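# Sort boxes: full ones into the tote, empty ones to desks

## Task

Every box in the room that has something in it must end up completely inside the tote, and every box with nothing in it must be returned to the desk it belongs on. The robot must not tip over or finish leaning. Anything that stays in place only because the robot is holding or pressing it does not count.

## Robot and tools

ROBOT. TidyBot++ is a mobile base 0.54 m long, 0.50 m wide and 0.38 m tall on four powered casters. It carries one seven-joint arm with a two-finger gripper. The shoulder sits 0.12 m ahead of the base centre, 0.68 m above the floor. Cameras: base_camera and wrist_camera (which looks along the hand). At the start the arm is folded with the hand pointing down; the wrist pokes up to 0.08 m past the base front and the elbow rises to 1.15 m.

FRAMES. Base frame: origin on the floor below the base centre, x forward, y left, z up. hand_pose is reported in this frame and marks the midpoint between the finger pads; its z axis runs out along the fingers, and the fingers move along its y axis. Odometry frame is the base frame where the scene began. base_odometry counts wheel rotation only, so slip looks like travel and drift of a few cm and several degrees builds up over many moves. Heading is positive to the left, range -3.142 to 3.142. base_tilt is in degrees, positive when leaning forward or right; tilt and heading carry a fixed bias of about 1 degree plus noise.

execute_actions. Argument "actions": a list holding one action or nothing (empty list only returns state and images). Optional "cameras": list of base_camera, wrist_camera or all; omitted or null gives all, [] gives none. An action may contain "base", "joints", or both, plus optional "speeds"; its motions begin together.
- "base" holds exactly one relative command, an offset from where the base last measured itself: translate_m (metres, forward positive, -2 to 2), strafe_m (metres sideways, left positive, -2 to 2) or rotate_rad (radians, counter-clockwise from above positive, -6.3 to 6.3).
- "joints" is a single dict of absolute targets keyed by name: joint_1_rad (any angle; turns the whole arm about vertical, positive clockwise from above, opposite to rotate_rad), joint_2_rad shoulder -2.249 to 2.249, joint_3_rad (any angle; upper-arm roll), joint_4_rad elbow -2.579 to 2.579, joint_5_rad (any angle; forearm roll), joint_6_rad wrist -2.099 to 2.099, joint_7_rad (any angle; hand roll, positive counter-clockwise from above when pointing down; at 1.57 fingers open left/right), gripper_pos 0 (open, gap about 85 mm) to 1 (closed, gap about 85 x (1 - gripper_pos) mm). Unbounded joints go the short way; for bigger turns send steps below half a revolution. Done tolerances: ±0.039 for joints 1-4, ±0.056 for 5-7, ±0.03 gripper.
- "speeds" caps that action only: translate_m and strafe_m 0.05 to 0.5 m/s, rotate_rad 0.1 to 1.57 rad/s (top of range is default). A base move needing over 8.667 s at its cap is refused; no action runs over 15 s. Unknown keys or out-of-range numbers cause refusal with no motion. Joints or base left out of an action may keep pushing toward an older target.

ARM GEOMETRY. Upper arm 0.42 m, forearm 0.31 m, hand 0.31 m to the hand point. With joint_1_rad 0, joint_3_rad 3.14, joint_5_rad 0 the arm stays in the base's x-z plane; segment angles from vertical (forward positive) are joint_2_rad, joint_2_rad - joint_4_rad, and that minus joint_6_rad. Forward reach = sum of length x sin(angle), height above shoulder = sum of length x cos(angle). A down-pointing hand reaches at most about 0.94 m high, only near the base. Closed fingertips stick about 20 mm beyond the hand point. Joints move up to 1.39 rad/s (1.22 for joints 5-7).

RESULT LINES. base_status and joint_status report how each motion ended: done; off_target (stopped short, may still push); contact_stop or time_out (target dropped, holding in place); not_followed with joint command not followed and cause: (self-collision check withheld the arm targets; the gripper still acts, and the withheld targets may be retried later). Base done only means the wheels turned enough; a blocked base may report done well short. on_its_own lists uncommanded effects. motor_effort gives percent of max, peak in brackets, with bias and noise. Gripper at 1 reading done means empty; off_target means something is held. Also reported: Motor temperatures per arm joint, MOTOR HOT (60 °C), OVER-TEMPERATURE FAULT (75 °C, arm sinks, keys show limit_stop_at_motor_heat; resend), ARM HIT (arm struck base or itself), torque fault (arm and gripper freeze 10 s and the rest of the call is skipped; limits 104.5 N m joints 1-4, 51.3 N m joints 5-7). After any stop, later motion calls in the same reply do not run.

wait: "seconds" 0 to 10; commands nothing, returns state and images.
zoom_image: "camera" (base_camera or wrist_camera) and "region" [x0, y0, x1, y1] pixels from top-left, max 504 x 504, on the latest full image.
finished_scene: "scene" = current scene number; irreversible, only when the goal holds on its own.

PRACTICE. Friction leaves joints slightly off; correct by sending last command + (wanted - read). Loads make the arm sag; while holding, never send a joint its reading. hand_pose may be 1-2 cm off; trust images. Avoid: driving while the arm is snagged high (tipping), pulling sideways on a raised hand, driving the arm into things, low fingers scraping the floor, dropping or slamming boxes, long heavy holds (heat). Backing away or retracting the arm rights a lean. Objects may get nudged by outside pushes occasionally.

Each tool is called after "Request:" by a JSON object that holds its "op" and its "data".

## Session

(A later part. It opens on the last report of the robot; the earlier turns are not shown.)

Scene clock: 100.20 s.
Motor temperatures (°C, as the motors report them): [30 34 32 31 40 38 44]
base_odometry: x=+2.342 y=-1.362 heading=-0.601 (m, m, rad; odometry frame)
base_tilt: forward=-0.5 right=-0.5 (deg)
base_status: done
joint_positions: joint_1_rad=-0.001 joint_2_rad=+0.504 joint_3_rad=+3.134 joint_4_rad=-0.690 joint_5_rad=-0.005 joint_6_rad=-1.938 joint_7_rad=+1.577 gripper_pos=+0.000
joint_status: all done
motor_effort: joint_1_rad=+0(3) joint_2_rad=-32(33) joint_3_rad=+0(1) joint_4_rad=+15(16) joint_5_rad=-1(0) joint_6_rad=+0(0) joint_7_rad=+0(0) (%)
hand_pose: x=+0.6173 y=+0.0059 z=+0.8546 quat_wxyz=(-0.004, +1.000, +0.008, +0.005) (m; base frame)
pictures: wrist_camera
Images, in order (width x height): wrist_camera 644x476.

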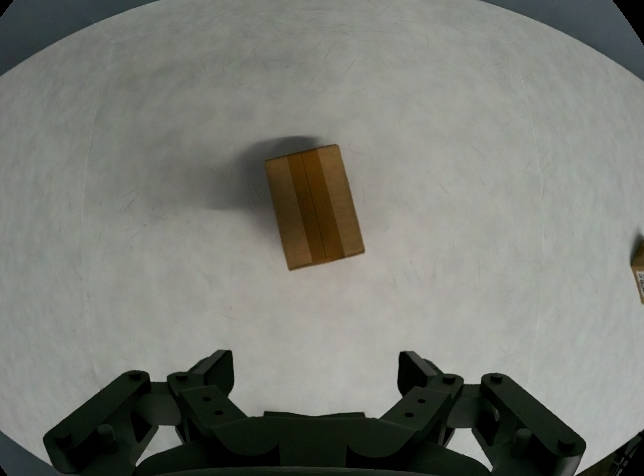

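Request:
{"op": "execute_actions", "data": {"actions": [{"base":{"translate_m":0.05},"joints":{"joint_2_rad":0.625,"joint_4_rad":-0.627,"joint_6_rad":-1.83,"joint_7_rad":1.83}}], "cameras": ["wrist_camera"]}}

Request:
{"op": "execute_actions", "data": {"actions": [{"joints":{"joint_2_rad":0.58,"joint_4_rad":-0.903,"joint_6_rad":-1.632}}], "cameras": ["wrist_camera"]}}

Scene clock: 102.93 s.
Motor temperatures (°C, as the motors report them): [30 34 32 31 40 38 44]
base_odometry: x=+2.383 y=-1.391 heading=-0.601 (m, m, rad; odometry frame)
base_tilt: forward=-0.5 right=-0.4 (deg)
base_status: done
joint_positions: joint_1_rad=-0.001 joint_2_rad=+0.628 joint_3_rad=+3.134 joint_4_rad=-0.648 joint_5_rad=-0.005 joint_6_rad=-1.858 joint_7_rad=+1.807 gripper_pos=+0.000
joint_status: all done
motor_effort: joint_1_rad=+1(0) joint_2_rad=-35(43) joint_3_rad=+0(1) joint_4_rad=+15(17) joint_5_rad=-1(0) joint_6_rad=+0(1) joint_7_rad=+0(0) (%)
hand_pose: x=+0.6691 y=+0.0062 z=+0.8026 quat_wxyz=(-0.004, +0.993, +0.122, +0.004) (m; base frame)
pictures: wrist_camera
Images, in order (width x height): wrist_camera 644x476.

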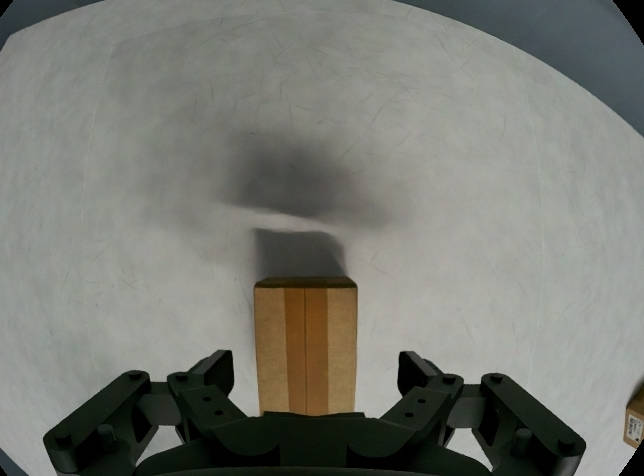

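Scene clock: 104.57 s.
Motor temperatures (°C, as the motors report them): [30 34 32 31 40 38 44]
base_odometry: x=+2.383 y=-1.391 heading=-0.601 (m, m, rad; odometry frame)
base_tilt: forward=-0.5 right=-0.4 (deg)
base_status: not commanded
joint_positions: joint_1_rad=-0.001 joint_2_rad=+0.591 joint_3_rad=+3.134 joint_4_rad=-0.882 joint_5_rad=-0.005 joint_6_rad=-1.668 joint_7_rad=+1.807 gripper_pos=+0.000
joint_status: all done
motor_effort: joint_1_rad=+1(1) joint_2_rad=-35(38) joint_3_rad=+0(0) joint_4_rad=+16(16) joint_5_rad=+0(0) joint_6_rad=+0(0) joint_7_rad=+1(0) (%)
hand_pose: x=+0.6666 y=+0.0066 z=+0.7508 quat_wxyz=(-0.005, +0.993, +0.122, +0.001) (m; base frame)
pictures: wrist_camera
Images, in order (width x height): wrist_camera 644x476.

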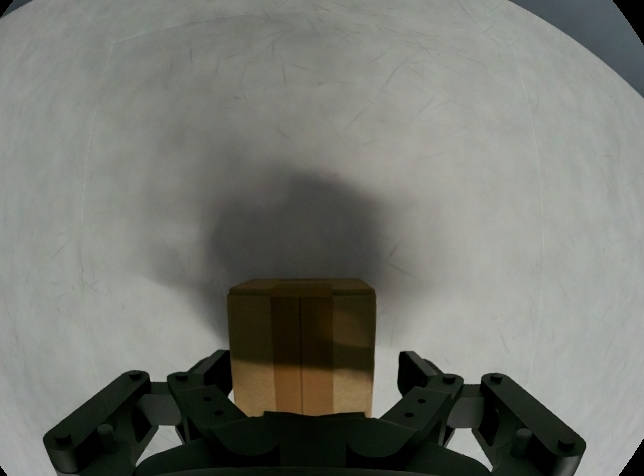

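Request:
{"op": "execute_actions", "data": {"actions": [{"joints":{"joint_1_rad":-0.022,"gripper_pos":1.0}}], "cameras": []}}

Request:
{"op": "execute_actions", "data": {"actions": [{"joints":{"joint_2_rad":0.52}}], "cameras": ["wrist_camera"]}}

Scene clock: 106.30 s.
Motor temperatures (°C, as the motors report them): [30 34 32 31 40 38 44]
base_odometry: x=+2.383 y=-1.391 heading=-0.601 (m, m, rad; odometry frame)
base_tilt: forward=-0.5 right=-0.4 (deg)
base_status: not commanded
joint_positions: joint_1_rad=-0.013 joint_2_rad=+0.588 joint_3_rad=+3.134 joint_4_rad=-0.885 joint_5_rad=-0.005 joint_6_rad=-1.666 joint_7_rad=+1.807 gripper_pos=+0.347
joint_status: gripper_pos off_target (ended at +0.347, target +1.000); the others done
motor_effort: joint_1_rad=+1(1) joint_2_rad=-38(40) joint_3_rad=+0(1) joint_4_rad=+17(18) joint_5_rad=-1(2) joint_6_rad=+0(0) joint_7_rad=+0(0) (%)
hand_pose: x=+0.6659 y=+0.0131 z=+0.7516 quat_wxyz=(-0.004, +0.992, +0.128, +0.002) (m; base frame)
pictures: none
No camera images: the call's "cameras" was empty. Leave "cameras" out to get every camera's image.

Scene clock: 107.23 s.
Motor temperatures (°C, as the motors report them): [30 34 32 31 40 38 44]
base_odometry: x=+2.383 y=-1.391 heading=-0.601 (m, m, rad; odometry frame)
base_tilt: forward=-0.5 right=-0.5 (deg)
base_status: not commanded
joint_positions: joint_1_rad=-0.013 joint_2_rad=+0.545 joint_3_rad=+3.134 joint_4_rad=-0.894 joint_5_rad=-0.005 joint_6_rad=-1.666 joint_7_rad=+1.807 gripper_pos=+0.347
joint_status: all done
motor_effort: joint_1_rad=+1(0) joint_2_rad=-37(41) joint_3_rad=+0(1) joint_4_rad=+18(19) joint_5_rad=-1(1) joint_6_rad=+0(0) joint_7_rad=+0(0) (%)
hand_pose: x=+0.6599 y=+0.0131 z=+0.7722 quat_wxyz=(-0.002, +0.992, +0.128, +0.019) (m; base frame)
pictures: wrist_camera
Images, in order (width x height): wrist_camera 644x476.

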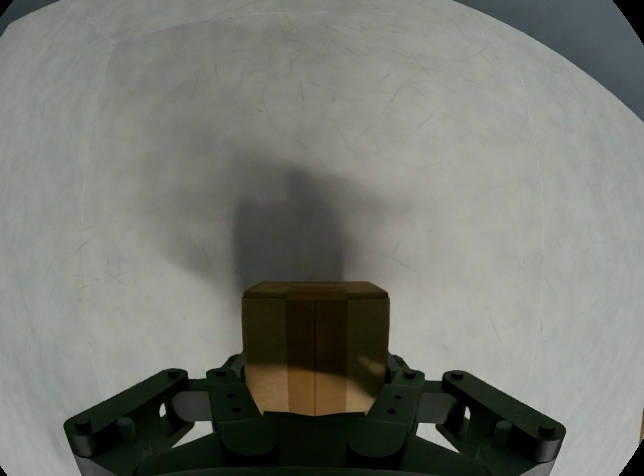

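Request:
{"op": "execute_actions", "data": {"actions": [{"base":{"translate_m":-0.05},"joints":{"joint_2_rad":0.33,"joint_4_rad":-0.96,"joint_6_rad":-1.85,"joint_7_rad":0.6}}], "cameras": []}}

Request:
{"op": "execute_actions", "data": {"actions": [{"base":{"strafe_m":1.0},"joints":{"joint_1_rad":0.15,"joint_7_rad":-0.262}}]}}

Scene clock: 110.97 s.
Motor temperatures (°C, as the motors report them): [30 34 32 31 40 38 44]
base_odometry: x=+2.342 y=-1.363 heading=-0.601 (m, m, rad; odometry frame)
base_tilt: forward=-0.5 right=-0.4 (deg)
base_status: done
joint_positions: joint_1_rad=-0.013 joint_2_rad=+0.350 joint_3_rad=+3.134 joint_4_rad=-0.947 joint_5_rad=-0.005 joint_6_rad=-1.819 joint_7_rad=+0.610 gripper_pos=+0.347
joint_status: all done
motor_effort: joint_1_rad=+1(2) joint_2_rad=-31(43) joint_3_rad=-1(2) joint_4_rad=+18(20) joint_5_rad=-1(1) joint_6_rad=+0(2) joint_7_rad=+0(0) (%)
hand_pose: x=+0.5735 y=+0.0117 z=+0.8506 quat_wxyz=(-0.009, +0.892, -0.452, +0.009) (m; base frame)
pictures: none
No camera images: the call's "cameras" was empty. Leave "cameras" out to get every camera's image.

Scene clock: 114.53 s.
Motor temperatures (°C, as the motors report them): [30 34 32 31 40 38 44]
base_odometry: x=+2.907 y=-0.537 heading=-0.600 (m, m, rad; odometry frame)
base_tilt: forward=-0.6 right=-0.4 (deg)
base_status: done
joint_positions: joint_1_rad=+0.149 joint_2_rad=+0.350 joint_3_rad=+3.133 joint_4_rad=-0.949 joint_5_rad=-0.005 joint_6_rad=-1.820 joint_7_rad=-0.248 gripper_pos=+0.347
joint_status: all done
motor_effort: joint_1_rad=+1(3) joint_2_rad=-31(33) joint_3_rad=+0(3) joint_4_rad=+18(18) joint_5_rad=+0(2) joint_6_rad=+0(0) joint_7_rad=+1(0) (%)
hand_pose: x=+0.5690 y=-0.0619 z=+0.8502 quat_wxyz=(-0.011, +0.557, -0.830, +0.005) (m; base frame)
pictures: base_camera, wrist_camera
Images, in order (width x height): base_camera 644x364, wrist_camera 644x476.

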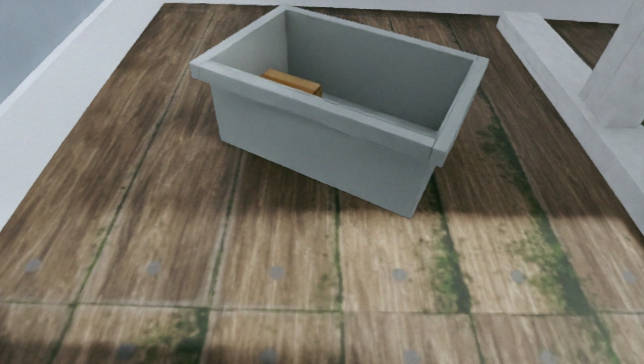

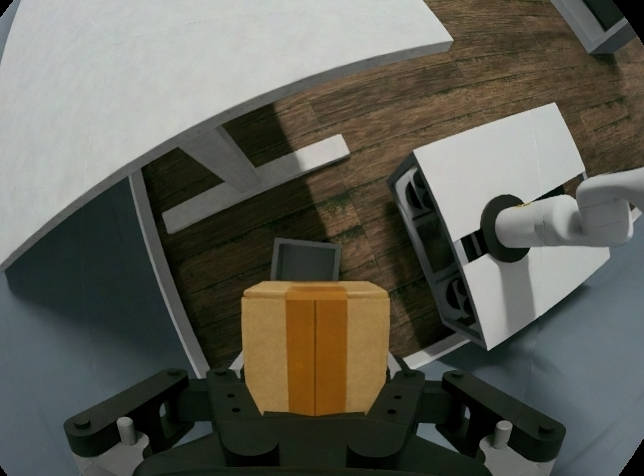

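Request:
{"op": "execute_actions", "data": {"actions": [{"joints":{"joint_1_rad":0.258,"joint_2_rad":1.262,"joint_4_rad":-1.592,"joint_6_rad":-0.252}}], "cameras": ["wrist_camera"]}}

Scene clock: 118.37 s.
Motor temperatures (°C, as the motors report them): [30 34 32 31 40 38 44]
base_odometry: x=+2.907 y=-0.537 heading=-0.600 (m, m, rad; odometry frame)
base_tilt: forward=-0.5 right=-0.5 (deg)
base_status: not commanded
joint_positions: joint_1_rad=+0.245 joint_2_rad=+1.279 joint_3_rad=+3.133 joint_4_rad=-1.576 joint_5_rad=-0.005 joint_6_rad=-0.287 joint_7_rad=-0.248 gripper_pos=+0.347
joint_status: all done
motor_effort: joint_1_rad=+1(1) joint_2_rad=-42(47) joint_3_rad=-1(1) joint_4_rad=+5(18) joint_5_rad=+0(0) joint_6_rad=+0(2) joint_7_rad=+0(0) (%)
hand_pose: x=+0.5975 y=-0.1127 z=+0.1900 quat_wxyz=(-0.003, +0.512, -0.859, -0.004) (m; base frame)
pictures: wrist_camera
Images, in order (width x height): wrist_camera 644x476.

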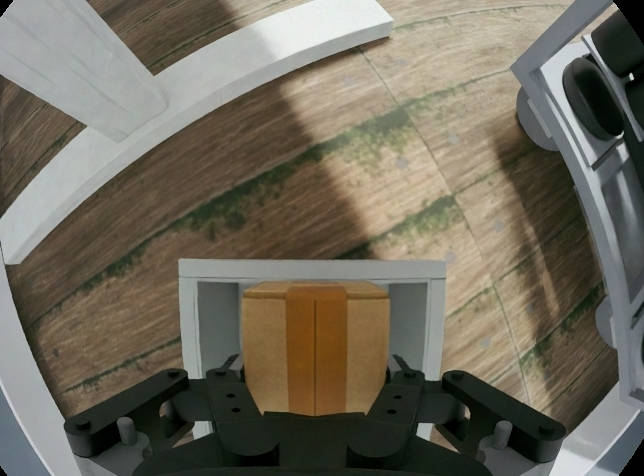

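Request:
{"op": "execute_actions", "data": {"actions": [{"joints":{"joint_1_rad":0.201,"joint_2_rad":1.566,"joint_4_rad":-1.277,"joint_6_rad":-0.215,"joint_7_rad":-0.31}}], "cameras": ["wrist_camera"]}}

Scene clock: 123.37 s.
Motor temperatures (°C, as the motors report them): [30 34 32 31 40 38 44]
base_odometry: x=+2.907 y=-0.538 heading=-0.601 (m, m, rad; odometry frame)
base_tilt: forward=-0.5 right=-0.4 (deg)
base_status: not commanded
joint_positions: joint_1_rad=+0.213 joint_2_rad=+1.585 joint_3_rad=+3.132 joint_4_rad=-1.299 joint_5_rad=-0.005 joint_6_rad=-0.245 joint_7_rad=-0.280 gripper_pos=+0.347
joint_status: all done
motor_effort: joint_1_rad=+1(3) joint_2_rad=-44(47) joint_3_rad=-2(4) joint_4_rad=+4(15) joint_5_rad=+0(1) joint_6_rad=+0(12) joint_7_rad=+1(2) (%)
hand_pose: x=+0.6137 y=-0.0993 z=+0.0607 quat_wxyz=(-0.008, +0.511, -0.859, +0.000) (m; base frame)
pictures: wrist_camera
Images, in order (width x height): wrist_camera 644x476.

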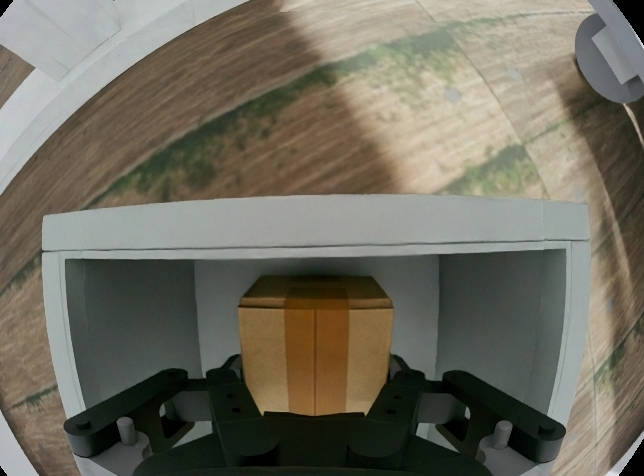

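Request:
{"op": "execute_actions", "data": {"actions": [{"joints":{"joint_1_rad":0.247,"joint_2_rad":1.628,"joint_4_rad":-1.21,"joint_6_rad":-0.295,"joint_7_rad":-0.215}}]}}

Scene clock: 126.13 s.
Motor temperatures (°C, as the motors report them): [30 34 32 31 40 38 44]
base_odometry: x=+2.907 y=-0.538 heading=-0.601 (m, m, rad; odometry frame)
base_tilt: forward=-0.5 right=-0.5 (deg)
base_status: not commanded
joint_positions: joint_1_rad=+0.239 joint_2_rad=+1.640 joint_3_rad=+3.132 joint_4_rad=-1.231 joint_5_rad=-0.005 joint_6_rad=-0.257 joint_7_rad=-0.241 gripper_pos=+0.347
joint_status: all done
motor_effort: joint_1_rad=+1(2) joint_2_rad=-43(45) joint_3_rad=+0(1) joint_4_rad=+4(5) joint_5_rad=+0(0) joint_6_rad=-1(1) joint_7_rad=+1(0) (%)
hand_pose: x=+0.6147 y=-0.1133 z=+0.0389 quat_wxyz=(-0.009, +0.516, -0.856, +0.001) (m; base frame)
pictures: base_camera, wrist_camera
Images, in order (width x height): base_camera 644x364, wrist_camera 644x476.

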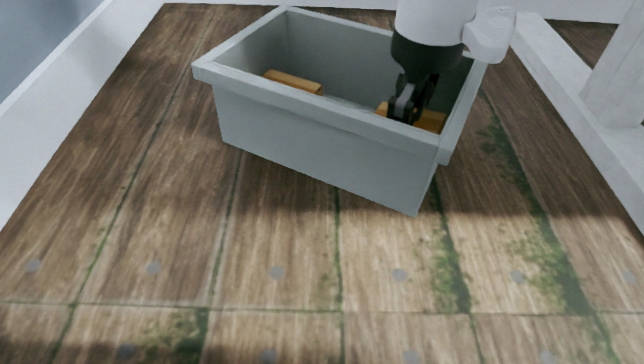

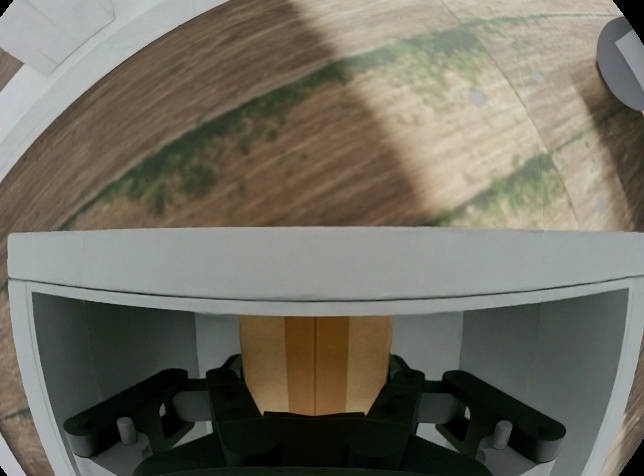

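Request:
{"op": "execute_actions", "data": {"actions": [{"joints":{"joint_2_rad":1.636,"gripper_pos":0.22}}], "cameras": ["wrist_camera"]}}

Request:
{"op": "execute_actions", "data": {"actions": [{"joints":{"joint_2_rad":1.33,"joint_4_rad":-1.575}}], "cameras": ["wrist_camera"]}}

Scene clock: 128.20 s.
Motor temperatures (°C, as the motors report them): [30 34 32 31 40 38 44]
base_odometry: x=+2.907 y=-0.538 heading=-0.601 (m, m, rad; odometry frame)
base_tilt: forward=-0.5 right=-0.4 (deg)
base_status: not commanded
joint_positions: joint_1_rad=+0.239 joint_2_rad=+1.639 joint_3_rad=+3.132 joint_4_rad=-1.231 joint_5_rad=-0.005 joint_6_rad=-0.258 joint_7_rad=-0.241 gripper_pos=+0.220
joint_status: all done
motor_effort: joint_1_rad=+1(1) joint_2_rad=-40(42) joint_3_rad=+0(1) joint_4_rad=+4(5) joint_5_rad=-1(0) joint_6_rad=+0(1) joint_7_rad=+0(0) (%)
hand_pose: x=+0.6145 y=-0.1133 z=+0.0390 quat_wxyz=(-0.008, +0.516, -0.856, +0.001) (m; base frame)
pictures: wrist_camera
Images, in order (width x height): wrist_camera 644x476.

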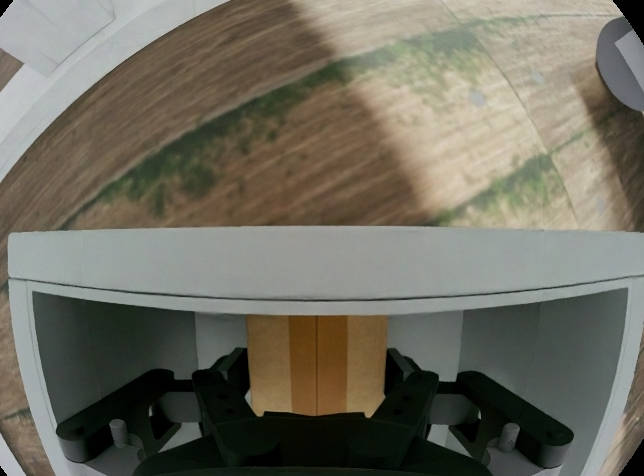

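Scene clock: 129.70 s.
Motor temperatures (°C, as the motors report them): [30 34 32 31 40 38 44]
base_odometry: x=+2.907 y=-0.538 heading=-0.601 (m, m, rad; odometry frame)
base_tilt: forward=-0.5 right=-0.5 (deg)
base_status: not commanded
joint_positions: joint_1_rad=+0.239 joint_2_rad=+1.332 joint_3_rad=+3.132 joint_4_rad=-1.550 joint_5_rad=-0.005 joint_6_rad=-0.259 joint_7_rad=-0.241 gripper_pos=+0.220
joint_status: all done
motor_effort: joint_1_rad=+1(1) joint_2_rad=-39(41) joint_3_rad=-1(0) joint_4_rad=+4(5) joint_5_rad=+0(0) joint_6_rad=-1(0) joint_7_rad=+0(0) (%)
hand_pose: x=+0.5963 y=-0.1087 z=+0.1663 quat_wxyz=(-0.004, +0.518, -0.856, -0.004) (m; base frame)
pictures: wrist_camera
Images, in order (width x height): wrist_camera 644x476.

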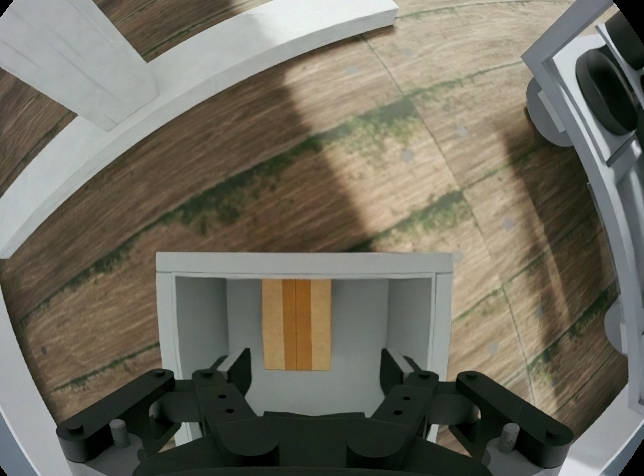

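Request:
{"op": "execute_actions", "data": {"actions": [{"joints":{"joint_1_rad":-0.01,"joint_2_rad":0.40,"joint_4_rad":-0.86,"joint_6_rad":-1.89,"joint_7_rad":1.59,"gripper_pos":0.0}}], "cameras": ["wrist_camera"]}}

Request:
{"op": "execute_actions", "data": {"actions": [{"base":{"strafe_m":-1.55}}]}}

Scene clock: 134.80 s.
Motor temperatures (°C, as the motors report them): [30 34 32 31 40 38 44]
base_odometry: x=+2.907 y=-0.538 heading=-0.601 (m, m, rad; odometry frame)
base_tilt: forward=-0.5 right=-0.5 (deg)
base_status: not commanded
joint_positions: joint_1_rad=+0.002 joint_2_rad=+0.397 joint_3_rad=+3.132 joint_4_rad=-0.878 joint_5_rad=-0.005 joint_6_rad=-1.860 joint_7_rad=+1.565 gripper_pos=+0.000
joint_status: all done
motor_effort: joint_1_rad=+1(1) joint_2_rad=-29(43) joint_3_rad=+0(2) joint_4_rad=+16(15) joint_5_rad=-1(0) joint_6_rad=+0(1) joint_7_rad=+0(1) (%)
hand_pose: x=+0.5843 y=+0.0053 z=+0.8500 quat_wxyz=(-0.004, +1.000, +0.001, +0.003) (m; base frame)
pictures: wrist_camera
Images, in order (width x height): wrist_camera 644x476.

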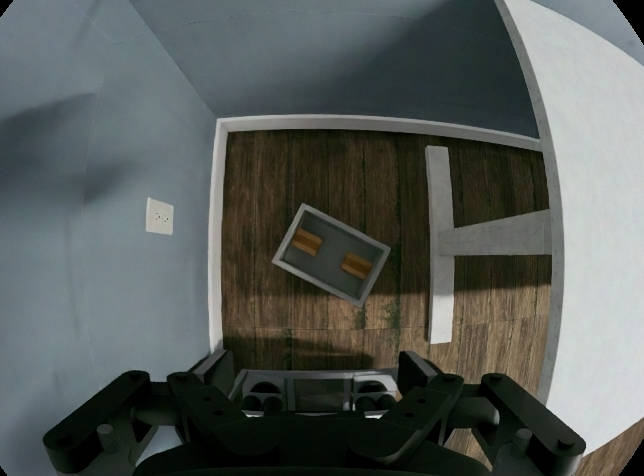

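Scene clock: 139.50 s.
Motor temperatures (°C, as the motors report them): [30 34 32 31 40 38 44]
base_odometry: x=+2.032 y=-1.817 heading=-0.600 (m, m, rad; odometry frame)
base_tilt: forward=-0.5 right=-0.5 (deg)
base_status: done
joint_positions: joint_1_rad=-0.009 joint_2_rad=+0.397 joint_3_rad=+3.132 joint_4_rad=-0.878 joint_5_rad=-0.005 joint_6_rad=-1.860 joint_7_rad=+1.565 gripper_pos=+0.000
joint_status: not commanded
motor_effort: joint_1_rad=+0(4) joint_2_rad=-29(31) joint_3_rad=-1(2) joint_4_rad=+15(16) joint_5_rad=-1(1) joint_6_rad=+0(0) joint_7_rad=+0(0) (%)
hand_pose: x=+0.5843 y=+0.0107 z=+0.8500 quat_wxyz=(-0.004, +1.000, +0.007, +0.003) (m; base frame)
pictures: base_camera, wrist_camera
Images, in order (width x height): base_camera 644x364, wrist_camera 644x476.

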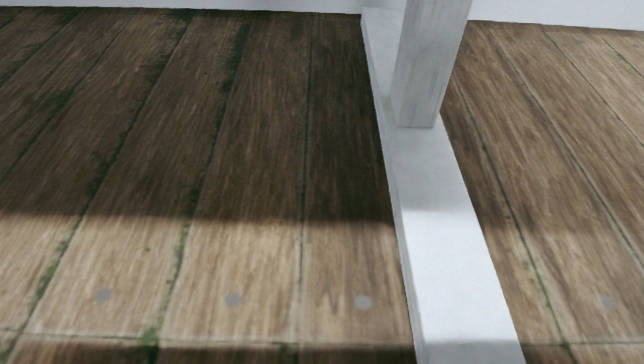

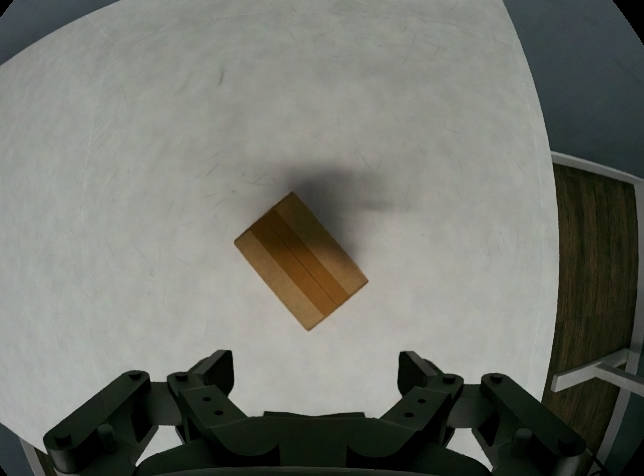

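Request:
{"op": "execute_actions", "data": {"actions": [{"joints":{"joint_1_rad":-0.048,"joint_2_rad":0.537,"joint_4_rad":-0.79,"joint_6_rad":-1.757,"joint_7_rad":2.25}}], "cameras": ["wrist_camera"]}}

Scene clock: 142.33 s.
Motor temperatures (°C, as the motors report them): [30 34 32 31 40 38 44]
base_odometry: x=+2.032 y=-1.817 heading=-0.600 (m, m, rad; odometry frame)
base_tilt: forward=-0.5 right=-0.4 (deg)
base_status: not commanded
joint_positions: joint_1_rad=-0.038 joint_2_rad=+0.541 joint_3_rad=+3.132 joint_4_rad=-0.814 joint_5_rad=-0.005 joint_6_rad=-1.789 joint_7_rad=+2.236 gripper_pos=+0.000
joint_status: all done
motor_effort: joint_1_rad=+0(0) joint_2_rad=-35(38) joint_3_rad=-1(1) joint_4_rad=+15(17) joint_5_rad=-1(1) joint_6_rad=+0(0) joint_7_rad=+0(0) (%)
hand_pose: x=+0.6414 y=+0.0262 z=+0.7985 quat_wxyz=(-0.005, +0.937, +0.348, +0.000) (m; base frame)
pictures: wrist_camera
Images, in order (width x height): wrist_camera 644x476.

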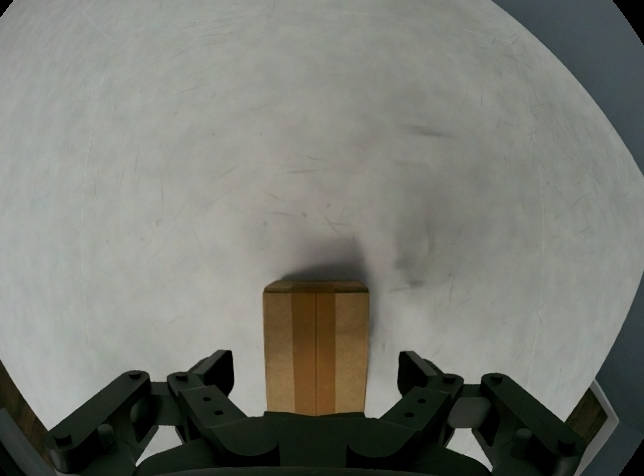

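Request:
{"op": "execute_actions", "data": {"actions": [{"joints":{"joint_2_rad":0.507,"joint_4_rad":-1.025,"joint_6_rad":-1.584}}], "cameras": ["wrist_camera"]}}

Request:
{"op": "execute_actions", "data": {"actions": [{"joints":{"gripper_pos":1.0}}], "cameras": []}}

Request:
{"op": "execute_actions", "data": {"actions": [{"joints":{"joint_2_rad":0.447}}], "cameras": ["wrist_camera"]}}

Scene clock: 144.90 s.
Motor temperatures (°C, as the motors report them): [30 34 32 31 40 38 44]
base_odometry: x=+2.032 y=-1.817 heading=-0.600 (m, m, rad; odometry frame)
base_tilt: forward=-0.5 right=-0.4 (deg)
base_status: not commanded
joint_positions: joint_1_rad=-0.038 joint_2_rad=+0.519 joint_3_rad=+3.132 joint_4_rad=-1.004 joint_5_rad=-0.005 joint_6_rad=-1.620 joint_7_rad=+2.236 gripper_pos=+0.000
joint_status: all done
motor_effort: joint_1_rad=+1(0) joint_2_rad=-34(35) joint_3_rad=+0(1) joint_4_rad=+16(17) joint_5_rad=-1(1) joint_6_rad=+0(0) joint_7_rad=+0(0) (%)
hand_pose: x=+0.6406 y=+0.0265 z=+0.7511 quat_wxyz=(-0.005, +0.937, +0.348, +0.001) (m; base frame)
pictures: wrist_camera
Images, in order (width x height): wrist_camera 644x476.

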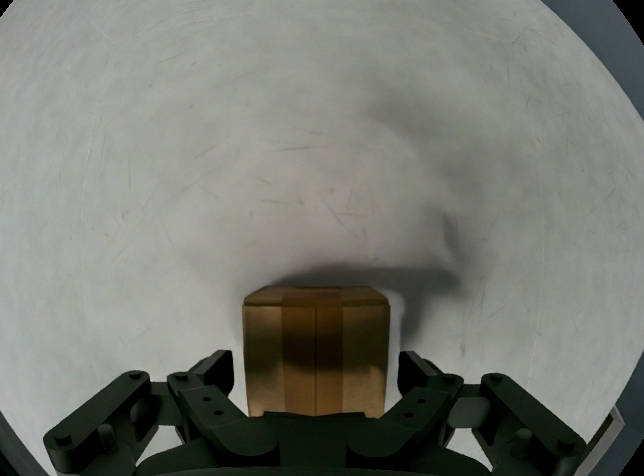

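Scene clock: 146.00 s.
Motor temperatures (°C, as the motors report them): [30 34 32 31 40 38 44]
base_odometry: x=+2.032 y=-1.817 heading=-0.600 (m, m, rad; odometry frame)
base_tilt: forward=-0.5 right=-0.4 (deg)
base_status: not commanded
joint_positions: joint_1_rad=-0.038 joint_2_rad=+0.515 joint_3_rad=+3.132 joint_4_rad=-1.008 joint_5_rad=-0.005 joint_6_rad=-1.619 joint_7_rad=+2.236 gripper_pos=+0.349
joint_status: gripper_pos off_target (ended at +0.349, target +1.000)
motor_effort: joint_1_rad=+1(1) joint_2_rad=-34(36) joint_3_rad=+0(0) joint_4_rad=+16(17) joint_5_rad=-1(1) joint_6_rad=+0(0) joint_7_rad=+0(1) (%)
hand_pose: x=+0.6395 y=+0.0265 z=+0.7521 quat_wxyz=(-0.004, +0.937, +0.348, +0.002) (m; base frame)
pictures: none
No camera images: the call's "cameras" was empty. Leave "cameras" out to get every camera's image.

Scene clock: 146.90 s.
Motor temperatures (°C, as the motors report them): [30 34 32 31 40 38 44]
base_odometry: x=+2.032 y=-1.817 heading=-0.600 (m, m, rad; odometry frame)
base_tilt: forward=-0.5 right=-0.4 (deg)
base_status: not commanded
joint_positions: joint_1_rad=-0.038 joint_2_rad=+0.458 joint_3_rad=+3.132 joint_4_rad=-1.011 joint_5_rad=-0.005 joint_6_rad=-1.619 joint_7_rad=+2.236 gripper_pos=+0.349
joint_status: all done
motor_effort: joint_1_rad=+1(0) joint_2_rad=-34(37) joint_3_rad=+0(0) joint_4_rad=+17(18) joint_5_rad=-1(1) joint_6_rad=+0(1) joint_7_rad=+0(0) (%)
hand_pose: x=+0.6337 y=+0.0262 z=+0.7805 quat_wxyz=(+0.004, +0.937, +0.348, +0.027) (m; base frame)
pictures: wrist_camera
Images, in order (width x height): wrist_camera 644x476.

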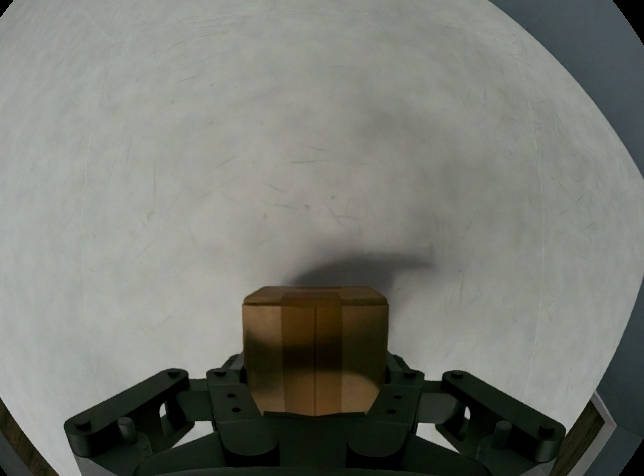

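Request:
{"op": "wait", "data": {"seconds": 0.2}}

Scene clock: 147.60 s.
Motor temperatures (°C, as the motors report them): [30 34 32 31 40 38 44]
base_odometry: x=+2.032 y=-1.817 heading=-0.600 (m, m, rad; odometry frame)
base_tilt: forward=-0.5 right=-0.5 (deg)
base_status: not commanded
joint_positions: joint_1_rad=-0.038 joint_2_rad=+0.458 joint_3_rad=+3.132 joint_4_rad=-1.011 joint_5_rad=-0.005 joint_6_rad=-1.619 joint_7_rad=+2.236 gripper_pos=+0.349
joint_status: all done
motor_effort: joint_1_rad=+1(0) joint_2_rad=-34(37) joint_3_rad=+0(0) joint_4_rad=+17(18) joint_5_rad=+0(1) joint_6_rad=+0(1) joint_7_rad=+0(0) (%)
hand_pose: x=+0.6337 y=+0.0262 z=+0.7805 quat_wxyz=(+0.004, +0.937, +0.348, +0.027) (m; base frame)
wait: 0.20 s; at rest from the start
pictures: base_camera, wrist_camera
Images, in order (width x height): base_camera 644x364, wrist_camera 644x476.

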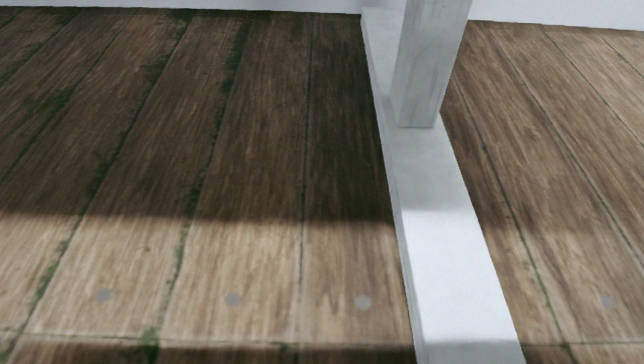

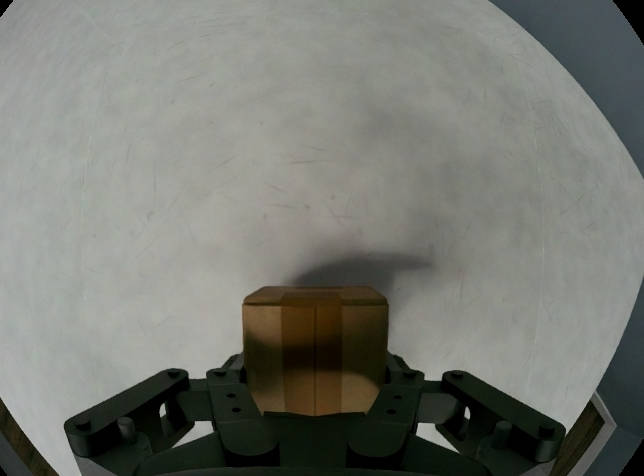

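Request:
{"op": "execute_actions", "data": {"actions": [], "cameras": []}}

Scene clock: 147.97 s.
Motor temperatures (°C, as the motors report them): [30 34 32 31 40 38 44]
base_odometry: x=+2.032 y=-1.817 heading=-0.600 (m, m, rad; odometry frame)
base_tilt: forward=-0.4 right=-0.5 (deg)
base_status: not commanded
joint_positions: joint_1_rad=-0.038 joint_2_rad=+0.458 joint_3_rad=+3.132 joint_4_rad=-1.011 joint_5_rad=-0.005 joint_6_rad=-1.619 joint_7_rad=+2.236 gripper_pos=+0.349
joint_status: all done
motor_effort: joint_1_rad=+0(0) joint_2_rad=-34(37) joint_3_rad=+0(0) joint_4_rad=+17(18) joint_5_rad=+0(1) joint_6_rad=+0(1) joint_7_rad=+0(0) (%)
hand_pose: x=+0.6337 y=+0.0262 z=+0.7805 quat_wxyz=(+0.004, +0.937, +0.348, +0.027) (m; base frame)
pictures: none
No camera images: the call's "cameras" was empty. Leave "cameras" out to get every camera's image.

Request:
{"op": "execute_actions", "data": {"actions": [], "cameras": []}}

Scene clock: 148.23 s.
Motor temperatures (°C, as the motors report them): [30 34 32 31 40 38 44]
base_odometry: x=+2.032 y=-1.817 heading=-0.600 (m, m, rad; odometry frame)
base_tilt: forward=-0.5 right=-0.5 (deg)
base_status: not commanded
joint_positions: joint_1_rad=-0.038 joint_2_rad=+0.458 joint_3_rad=+3.132 joint_4_rad=-1.011 joint_5_rad=-0.005 joint_6_rad=-1.619 joint_7_rad=+2.236 gripper_pos=+0.349
joint_status: all done
motor_effort: joint_1_rad=+0(0) joint_2_rad=-34(37) joint_3_rad=-1(0) joint_4_rad=+17(18) joint_5_rad=-1(1) joint_6_rad=+1(1) joint_7_rad=+0(0) (%)
hand_pose: x=+0.6337 y=+0.0262 z=+0.7805 quat_wxyz=(+0.004, +0.937, +0.348, +0.027) (m; base frame)
pictures: none
No camera images: the call's "cameras" was empty. Leave "cameras" out to get every camera's image.

Request:
{"op": "execute_actions", "data": {"actions": [{"joints":{"joint_2_rad":0.517}}], "cameras": []}}

Scene clock: 151.47 s.
Motor temperatures (°C, as the motors report them): [30 34 32 31 40 38 44]
base_odometry: x=+2.032 y=-1.817 heading=-0.600 (m, m, rad; odometry frame)
base_tilt: forward=-0.5 right=-0.5 (deg)
base_status: not commanded
joint_positions: joint_1_rad=-0.038 joint_2_rad=+0.513 joint_3_rad=+3.132 joint_4_rad=-1.011 joint_5_rad=-0.005 joint_6_rad=-1.616 joint_7_rad=+2.236 gripper_pos=+0.349
joint_status: all done
motor_effort: joint_1_rad=+1(1) joint_2_rad=-31(37) joint_3_rad=-1(1) joint_4_rad=+14(17) joint_5_rad=+0(1) joint_6_rad=+0(1) joint_7_rad=+0(0) (%)
hand_pose: x=+0.6393 y=+0.0265 z=+0.7519 quat_wxyz=(-0.004, +0.937, +0.348, +0.002) (m; base frame)
pictures: none
No camera images: the call's "cameras" was empty. Leave "cameras" out to get every camera's image.

Request:
{"op": "execute_actions", "data": {"actions": [{"joints":{"joint_2_rad":0.507,"gripper_pos":0.1}}], "cameras": []}}

Request:
{"op": "execute_actions", "data": {"actions": [{"joints":{"joint_2_rad":0.447}}], "cameras": ["wrist_camera"]}}

Scene clock: 153.23 s.
Motor temperatures (°C, as the motors report them): [30 35 32 31 40 38 44]
base_odometry: x=+2.032 y=-1.817 heading=-0.600 (m, m, rad; odometry frame)
base_tilt: forward=-0.5 right=-0.4 (deg)
base_status: not commanded
joint_positions: joint_1_rad=-0.038 joint_2_rad=+0.512 joint_3_rad=+3.132 joint_4_rad=-1.012 joint_5_rad=-0.005 joint_6_rad=-1.616 joint_7_rad=+2.236 gripper_pos=+0.100
joint_status: all done
motor_effort: joint_1_rad=+1(0) joint_2_rad=-34(37) joint_3_rad=+0(1) joint_4_rad=+16(17) joint_5_rad=+0(1) joint_6_rad=+0(0) joint_7_rad=+0(1) (%)
hand_pose: x=+0.6390 y=+0.0265 z=+0.7524 quat_wxyz=(-0.004, +0.937, +0.348, +0.003) (m; base frame)
pictures: none
No camera images: the call's "cameras" was empty. Leave "cameras" out to get every camera's image.

Scene clock: 154.13 s.
Motor temperatures (°C, as the motors report them): [30 35 32 31 40 38 44]
base_odometry: x=+2.032 y=-1.817 heading=-0.600 (m, m, rad; odometry frame)
base_tilt: forward=-0.5 right=-0.4 (deg)
base_status: not commanded
joint_positions: joint_1_rad=-0.038 joint_2_rad=+0.446 joint_3_rad=+3.132 joint_4_rad=-1.012 joint_5_rad=-0.005 joint_6_rad=-1.616 joint_7_rad=+2.236 gripper_pos=+0.100
joint_status: all done
motor_effort: joint_1_rad=+1(0) joint_2_rad=-32(37) joint_3_rad=+0(0) joint_4_rad=+16(17) joint_5_rad=-1(1) joint_6_rad=+0(0) joint_7_rad=+0(0) (%)
hand_pose: x=+0.6332 y=+0.0263 z=+0.7864 quat_wxyz=(+0.006, +0.937, +0.348, +0.034) (m; base frame)
pictures: wrist_camera
Images, in order (width x height): wrist_camera 644x476.

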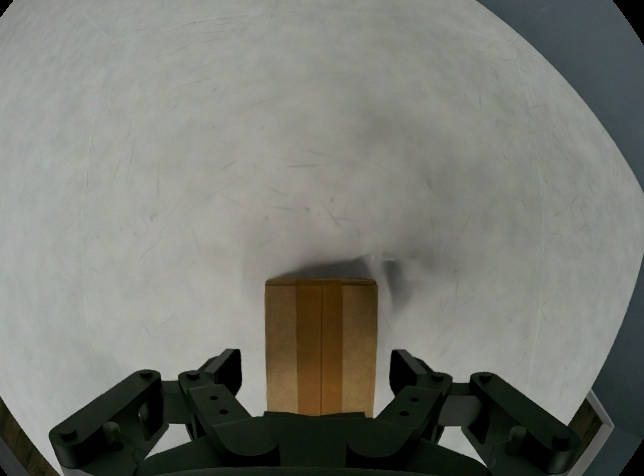

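Request:
{"op": "execute_actions", "data": {"actions": [], "cameras": []}}

Scene clock: 156.03 s.
Motor temperatures (°C, as the motors report them): [30 35 32 31 40 38 44]
base_odometry: x=+2.032 y=-1.817 heading=-0.600 (m, m, rad; odometry frame)
base_tilt: forward=-0.5 right=-0.4 (deg)
base_status: not commanded
joint_positions: joint_1_rad=-0.038 joint_2_rad=+0.446 joint_3_rad=+3.132 joint_4_rad=-1.012 joint_5_rad=-0.005 joint_6_rad=-1.616 joint_7_rad=+2.236 gripper_pos=+0.100
joint_status: all done
motor_effort: joint_1_rad=+1(0) joint_2_rad=-32(37) joint_3_rad=+0(0) joint_4_rad=+16(17) joint_5_rad=-1(1) joint_6_rad=+0(0) joint_7_rad=-1(0) (%)
hand_pose: x=+0.6332 y=+0.0263 z=+0.7864 quat_wxyz=(+0.006, +0.937, +0.348, +0.034) (m; base frame)
pictures: none
No camera images: the call's "cameras" was empty. Leave "cameras" out to get every camera's image.

Request:
{"op": "execute_actions", "data": {"actions": [], "cameras": []}}

Scene clock: 156.37 s.
Motor temperatures (°C, as the motors report them): [30 35 32 31 40 38 44]
base_odometry: x=+2.032 y=-1.817 heading=-0.600 (m, m, rad; odometry frame)
base_tilt: forward=-0.5 right=-0.4 (deg)
base_status: not commanded
joint_positions: joint_1_rad=-0.038 joint_2_rad=+0.446 joint_3_rad=+3.132 joint_4_rad=-1.012 joint_5_rad=-0.005 joint_6_rad=-1.616 joint_7_rad=+2.236 gripper_pos=+0.100
joint_status: all done
motor_effort: joint_1_rad=+1(0) joint_2_rad=-32(37) joint_3_rad=+0(0) joint_4_rad=+16(17) joint_5_rad=-1(1) joint_6_rad=+0(0) joint_7_rad=+0(0) (%)
hand_pose: x=+0.6332 y=+0.0263 z=+0.7864 quat_wxyz=(+0.006, +0.937, +0.348, +0.034) (m; base frame)
pictures: none
No camera images: the call's "cameras" was empty. Leave "cameras" out to get every camera's image.

Request:
{"op": "execute_actions", "data": {"actions": [{"joints":{"joint_2_rad":0.512}}], "cameras": []}}

Request:
{"op": "execute_actions", "data": {"actions": [{"joints":{"gripper_pos":1.0}}], "cameras": ["wrist_camera"]}}

Scene clock: 158.90 s.
Motor temperatures (°C, as the motors report them): [30 35 32 31 40 38 44]
base_odometry: x=+2.032 y=-1.817 heading=-0.600 (m, m, rad; odometry frame)
base_tilt: forward=-0.5 right=-0.5 (deg)
base_status: not commanded
joint_positions: joint_1_rad=-0.038 joint_2_rad=+0.514 joint_3_rad=+3.132 joint_4_rad=-1.012 joint_5_rad=-0.005 joint_6_rad=-1.616 joint_7_rad=+2.236 gripper_pos=+0.100
joint_status: all done
motor_effort: joint_1_rad=+0(0) joint_2_rad=-34(36) joint_3_rad=+0(0) joint_4_rad=+16(17) joint_5_rad=+0(1) joint_6_rad=+0(1) joint_7_rad=-1(1) (%)
hand_pose: x=+0.6391 y=+0.0265 z=+0.7514 quat_wxyz=(-0.004, +0.937, +0.348, +0.002) (m; base frame)
pictures: none
No camera images: the call's "cameras" was empty. Leave "cameras" out to get every camera's image.

Scene clock: 159.93 s.
Motor temperatures (°C, as the motors report them): [30 35 32 31 40 38 44]
base_odometry: x=+2.032 y=-1.817 heading=-0.600 (m, m, rad; odometry frame)
base_tilt: forward=-0.5 right=-0.4 (deg)
base_status: not commanded
joint_positions: joint_1_rad=-0.038 joint_2_rad=+0.513 joint_3_rad=+3.132 joint_4_rad=-1.012 joint_5_rad=-0.005 joint_6_rad=-1.616 joint_7_rad=+2.236 gripper_pos=+0.349
joint_status: gripper_pos off_target (ended at +0.349, target +1.000)
motor_effort: joint_1_rad=+0(1) joint_2_rad=-32(36) joint_3_rad=-1(0) joint_4_rad=+15(18) joint_5_rad=-1(1) joint_6_rad=+0(1) joint_7_rad=+0(1) (%)
hand_pose: x=+0.6391 y=+0.0265 z=+0.7519 quat_wxyz=(-0.004, +0.937, +0.348, +0.002) (m; base frame)
pictures: wrist_camera
Images, in order (width x height): wrist_camera 644x476.

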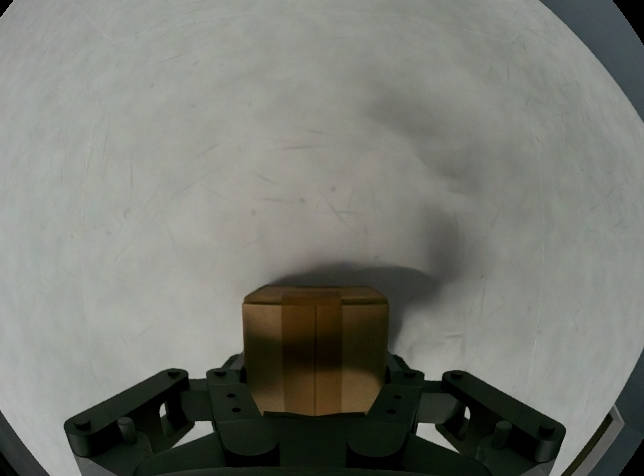

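Request:
{"op": "execute_actions", "data": {"actions": [{"joints":{"joint_2_rad":0.33,"joint_6_rad":-0.3}}], "cameras": ["wrist_camera"]}}

Scene clock: 162.67 s.
Motor temperatures (°C, as the motors report them): [30 35 32 31 40 38 44]
base_odometry: x=+2.032 y=-1.817 heading=-0.600 (m, m, rad; odometry frame)
base_tilt: forward=-0.5 right=-0.4 (deg)
base_status: not commanded
joint_positions: joint_1_rad=-0.038 joint_2_rad=+0.341 joint_3_rad=+3.132 joint_4_rad=-1.018 joint_5_rad=-0.005 joint_6_rad=-0.325 joint_7_rad=+2.236 gripper_pos=+0.349
joint_status: all done
motor_effort: joint_1_rad=+1(1) joint_2_rad=-35(39) joint_3_rad=+0(0) joint_4_rad=+23(24) joint_5_rad=-1(1) joint_6_rad=+10(11) joint_7_rad=+0(0) (%)
hand_pose: x=+0.8756 y=+0.0359 z=+1.1092 quat_wxyz=(+0.199, +0.700, +0.258, +0.635) (m; base frame)
pictures: wrist_camera
Images, in order (width x height): wrist_camera 644x476.

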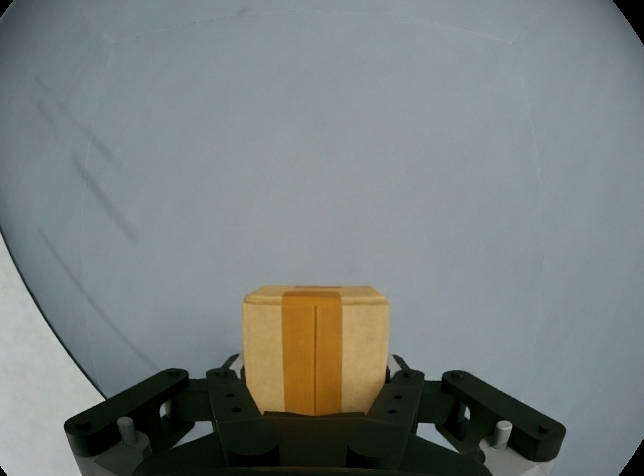

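Request:
{"op": "execute_actions", "data": {"actions": [], "cameras": []}}

Scene clock: 163.60 s.
Motor temperatures (°C, as the motors report them): [30 35 32 31 40 38 44]
base_odometry: x=+2.032 y=-1.817 heading=-0.600 (m, m, rad; odometry frame)
base_tilt: forward=-0.5 right=-0.5 (deg)
base_status: not commanded
joint_positions: joint_1_rad=-0.038 joint_2_rad=+0.341 joint_3_rad=+3.132 joint_4_rad=-1.018 joint_5_rad=-0.005 joint_6_rad=-0.325 joint_7_rad=+2.236 gripper_pos=+0.349
joint_status: all done
motor_effort: joint_1_rad=+1(1) joint_2_rad=-36(39) joint_3_rad=+0(0) joint_4_rad=+23(24) joint_5_rad=+0(1) joint_6_rad=+10(11) joint_7_rad=+0(0) (%)
hand_pose: x=+0.8756 y=+0.0359 z=+1.1092 quat_wxyz=(+0.199, +0.700, +0.258, +0.635) (m; base frame)
pictures: none
No camera images: the call's "cameras" was empty. Leave "cameras" out to get every camera's image.

Request:
{"op": "execute_actions", "data": {"actions": [{"base":{"strafe_m":1.55},"joints":{"joint_1_rad":0.075,"joint_4_rad":-1.42,"joint_6_rad":-0.41,"joint_7_rad":2.73}}], "cameras": ["base_camera"]}}

Scene clock: 171.10 s.
Motor temperatures (°C, as the motors report them): [30 35 32 31 40 38 44]
base_odometry: x=+2.907 y=-0.538 heading=-0.600 (m, m, rad; odometry frame)
base_tilt: forward=-0.5 right=-0.5 (deg)
base_status: done
joint_positions: joint_1_rad=+0.073 joint_2_rad=+0.349 joint_3_rad=+3.132 joint_4_rad=-1.414 joint_5_rad=-0.005 joint_6_rad=-0.388 joint_7_rad=+2.702 gripper_pos=+0.349
joint_status: all done
motor_effort: joint_1_rad=+1(2) joint_2_rad=-35(38) joint_3_rad=-1(3) joint_4_rad=+22(25) joint_5_rad=+0(1) joint_6_rad=+8(10) joint_7_rad=+0(0) (%)
hand_pose: x=+0.8303 y=-0.0438 z=+0.8464 quat_wxyz=(+0.265, +0.759, +0.446, +0.395) (m; base frame)
pictures: base_camera
Images, in order (width x height): base_camera 644x364.

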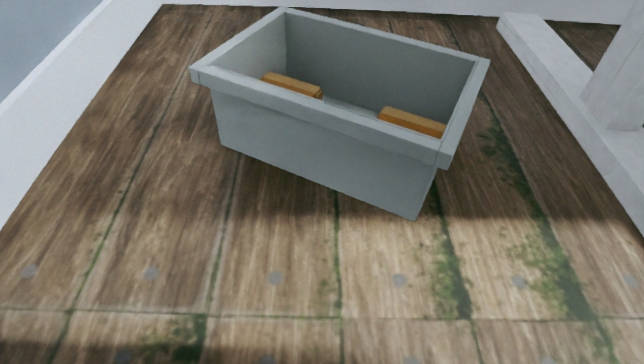

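Request:
{"op": "execute_actions", "data": {"actions": [{"joints":{"joint_2_rad":1.313,"joint_4_rad":-1.452}}], "cameras": ["wrist_camera"]}}

Scene clock: 174.20 s.
Motor temperatures (°C, as the motors report them): [30 35 32 31 40 38 44]
base_odometry: x=+2.907 y=-0.538 heading=-0.600 (m, m, rad; odometry frame)
base_tilt: forward=-0.5 right=-0.4 (deg)
base_status: not commanded
joint_positions: joint_1_rad=+0.073 joint_2_rad=+1.319 joint_3_rad=+3.132 joint_4_rad=-1.437 joint_5_rad=-0.005 joint_6_rad=-0.388 joint_7_rad=+2.702 gripper_pos=+0.349
joint_status: all done
motor_effort: joint_1_rad=+0(1) joint_2_rad=-42(48) joint_3_rad=-1(1) joint_4_rad=+6(22) joint_5_rad=+0(1) joint_6_rad=-1(8) joint_7_rad=+0(0) (%)
hand_pose: x=+0.6428 y=-0.0302 z=+0.1841 quat_wxyz=(-0.006, +0.864, +0.504, +0.002) (m; base frame)
pictures: wrist_camera
Images, in order (width x height): wrist_camera 644x476.

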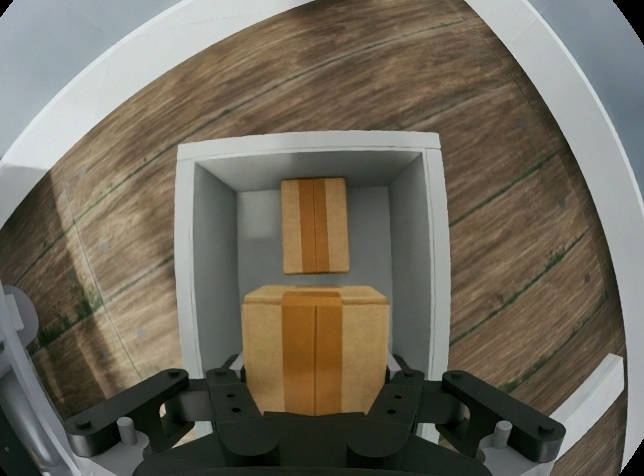

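Request:
{"op": "execute_actions", "data": {"actions": [{"joints":{"joint_1_rad":0.1,"joint_2_rad":1.497,"joint_4_rad":-1.27,"joint_6_rad":-0.302,"joint_7_rad":2.78}}]}}

Scene clock: 178.00 s.
Motor temperatures (°C, as the motors report them): [30 35 32 31 40 38 44]
base_odometry: x=+2.907 y=-0.538 heading=-0.600 (m, m, rad; odometry frame)
base_tilt: forward=-0.5 right=-0.4 (deg)
base_status: not commanded
joint_positions: joint_1_rad=+0.089 joint_2_rad=+1.510 joint_3_rad=+3.132 joint_4_rad=-1.295 joint_5_rad=-0.005 joint_6_rad=-0.338 joint_7_rad=+2.750 gripper_pos=+0.349
joint_status: all done
motor_effort: joint_1_rad=+0(0) joint_2_rad=-43(46) joint_3_rad=-1(1) joint_4_rad=+5(7) joint_5_rad=+0(1) joint_6_rad=+0(0) joint_7_rad=+0(0) (%)
hand_pose: x=+0.6412 y=-0.0383 z=+0.0995 quat_wxyz=(-0.005, +0.856, +0.517, +0.003) (m; base frame)
pictures: base_camera, wrist_camera
Images, in order (width x height): base_camera 644x364, wrist_camera 644x476.

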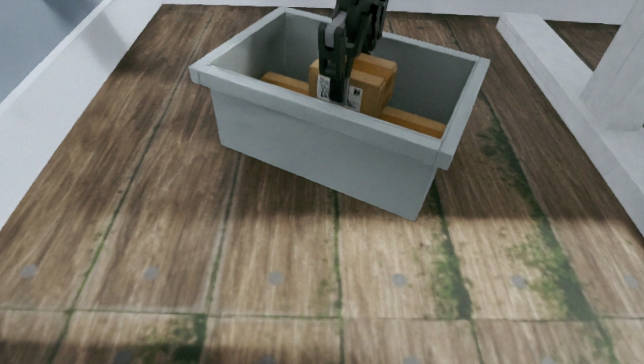

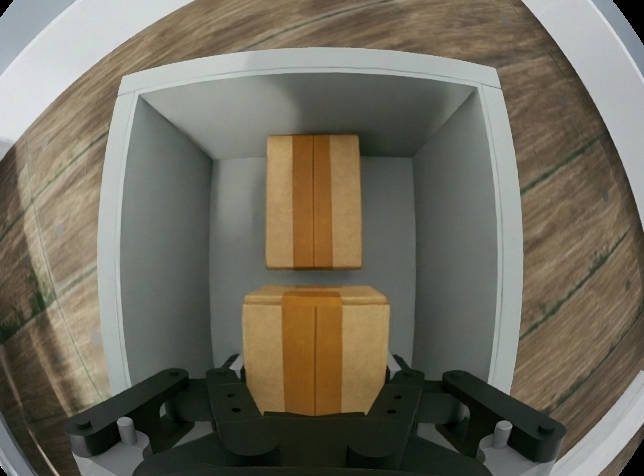

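Request:
{"op": "execute_actions", "data": {"actions": [{"joints":{"joint_1_rad":0.073,"joint_2_rad":1.566,"joint_4_rad":-1.198}}], "cameras": ["wrist_camera"]}}

Scene clock: 181.70 s.
Motor temperatures (°C, as the motors report them): [30 35 32 31 40 38 44]
base_odometry: x=+2.907 y=-0.538 heading=-0.600 (m, m, rad; odometry frame)
base_tilt: forward=-0.5 right=-0.4 (deg)
base_status: not commanded
joint_positions: joint_1_rad=+0.082 joint_2_rad=+1.565 joint_3_rad=+3.131 joint_4_rad=-1.218 joint_5_rad=-0.005 joint_6_rad=-0.335 joint_7_rad=+2.750 gripper_pos=+0.349
joint_status: all done
motor_effort: joint_1_rad=+0(2) joint_2_rad=-40(43) joint_3_rad=-1(2) joint_4_rad=+5(7) joint_5_rad=-1(1) joint_6_rad=+1(1) joint_7_rad=+0(0) (%)
hand_pose: x=+0.6561 y=-0.0360 z=+0.0786 quat_wxyz=(+0.002, +0.854, +0.520, +0.013) (m; base frame)
pictures: wrist_camera
Images, in order (width x height): wrist_camera 644x476.

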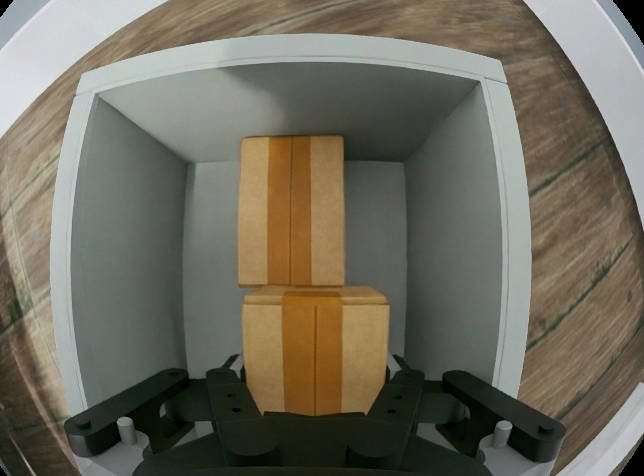

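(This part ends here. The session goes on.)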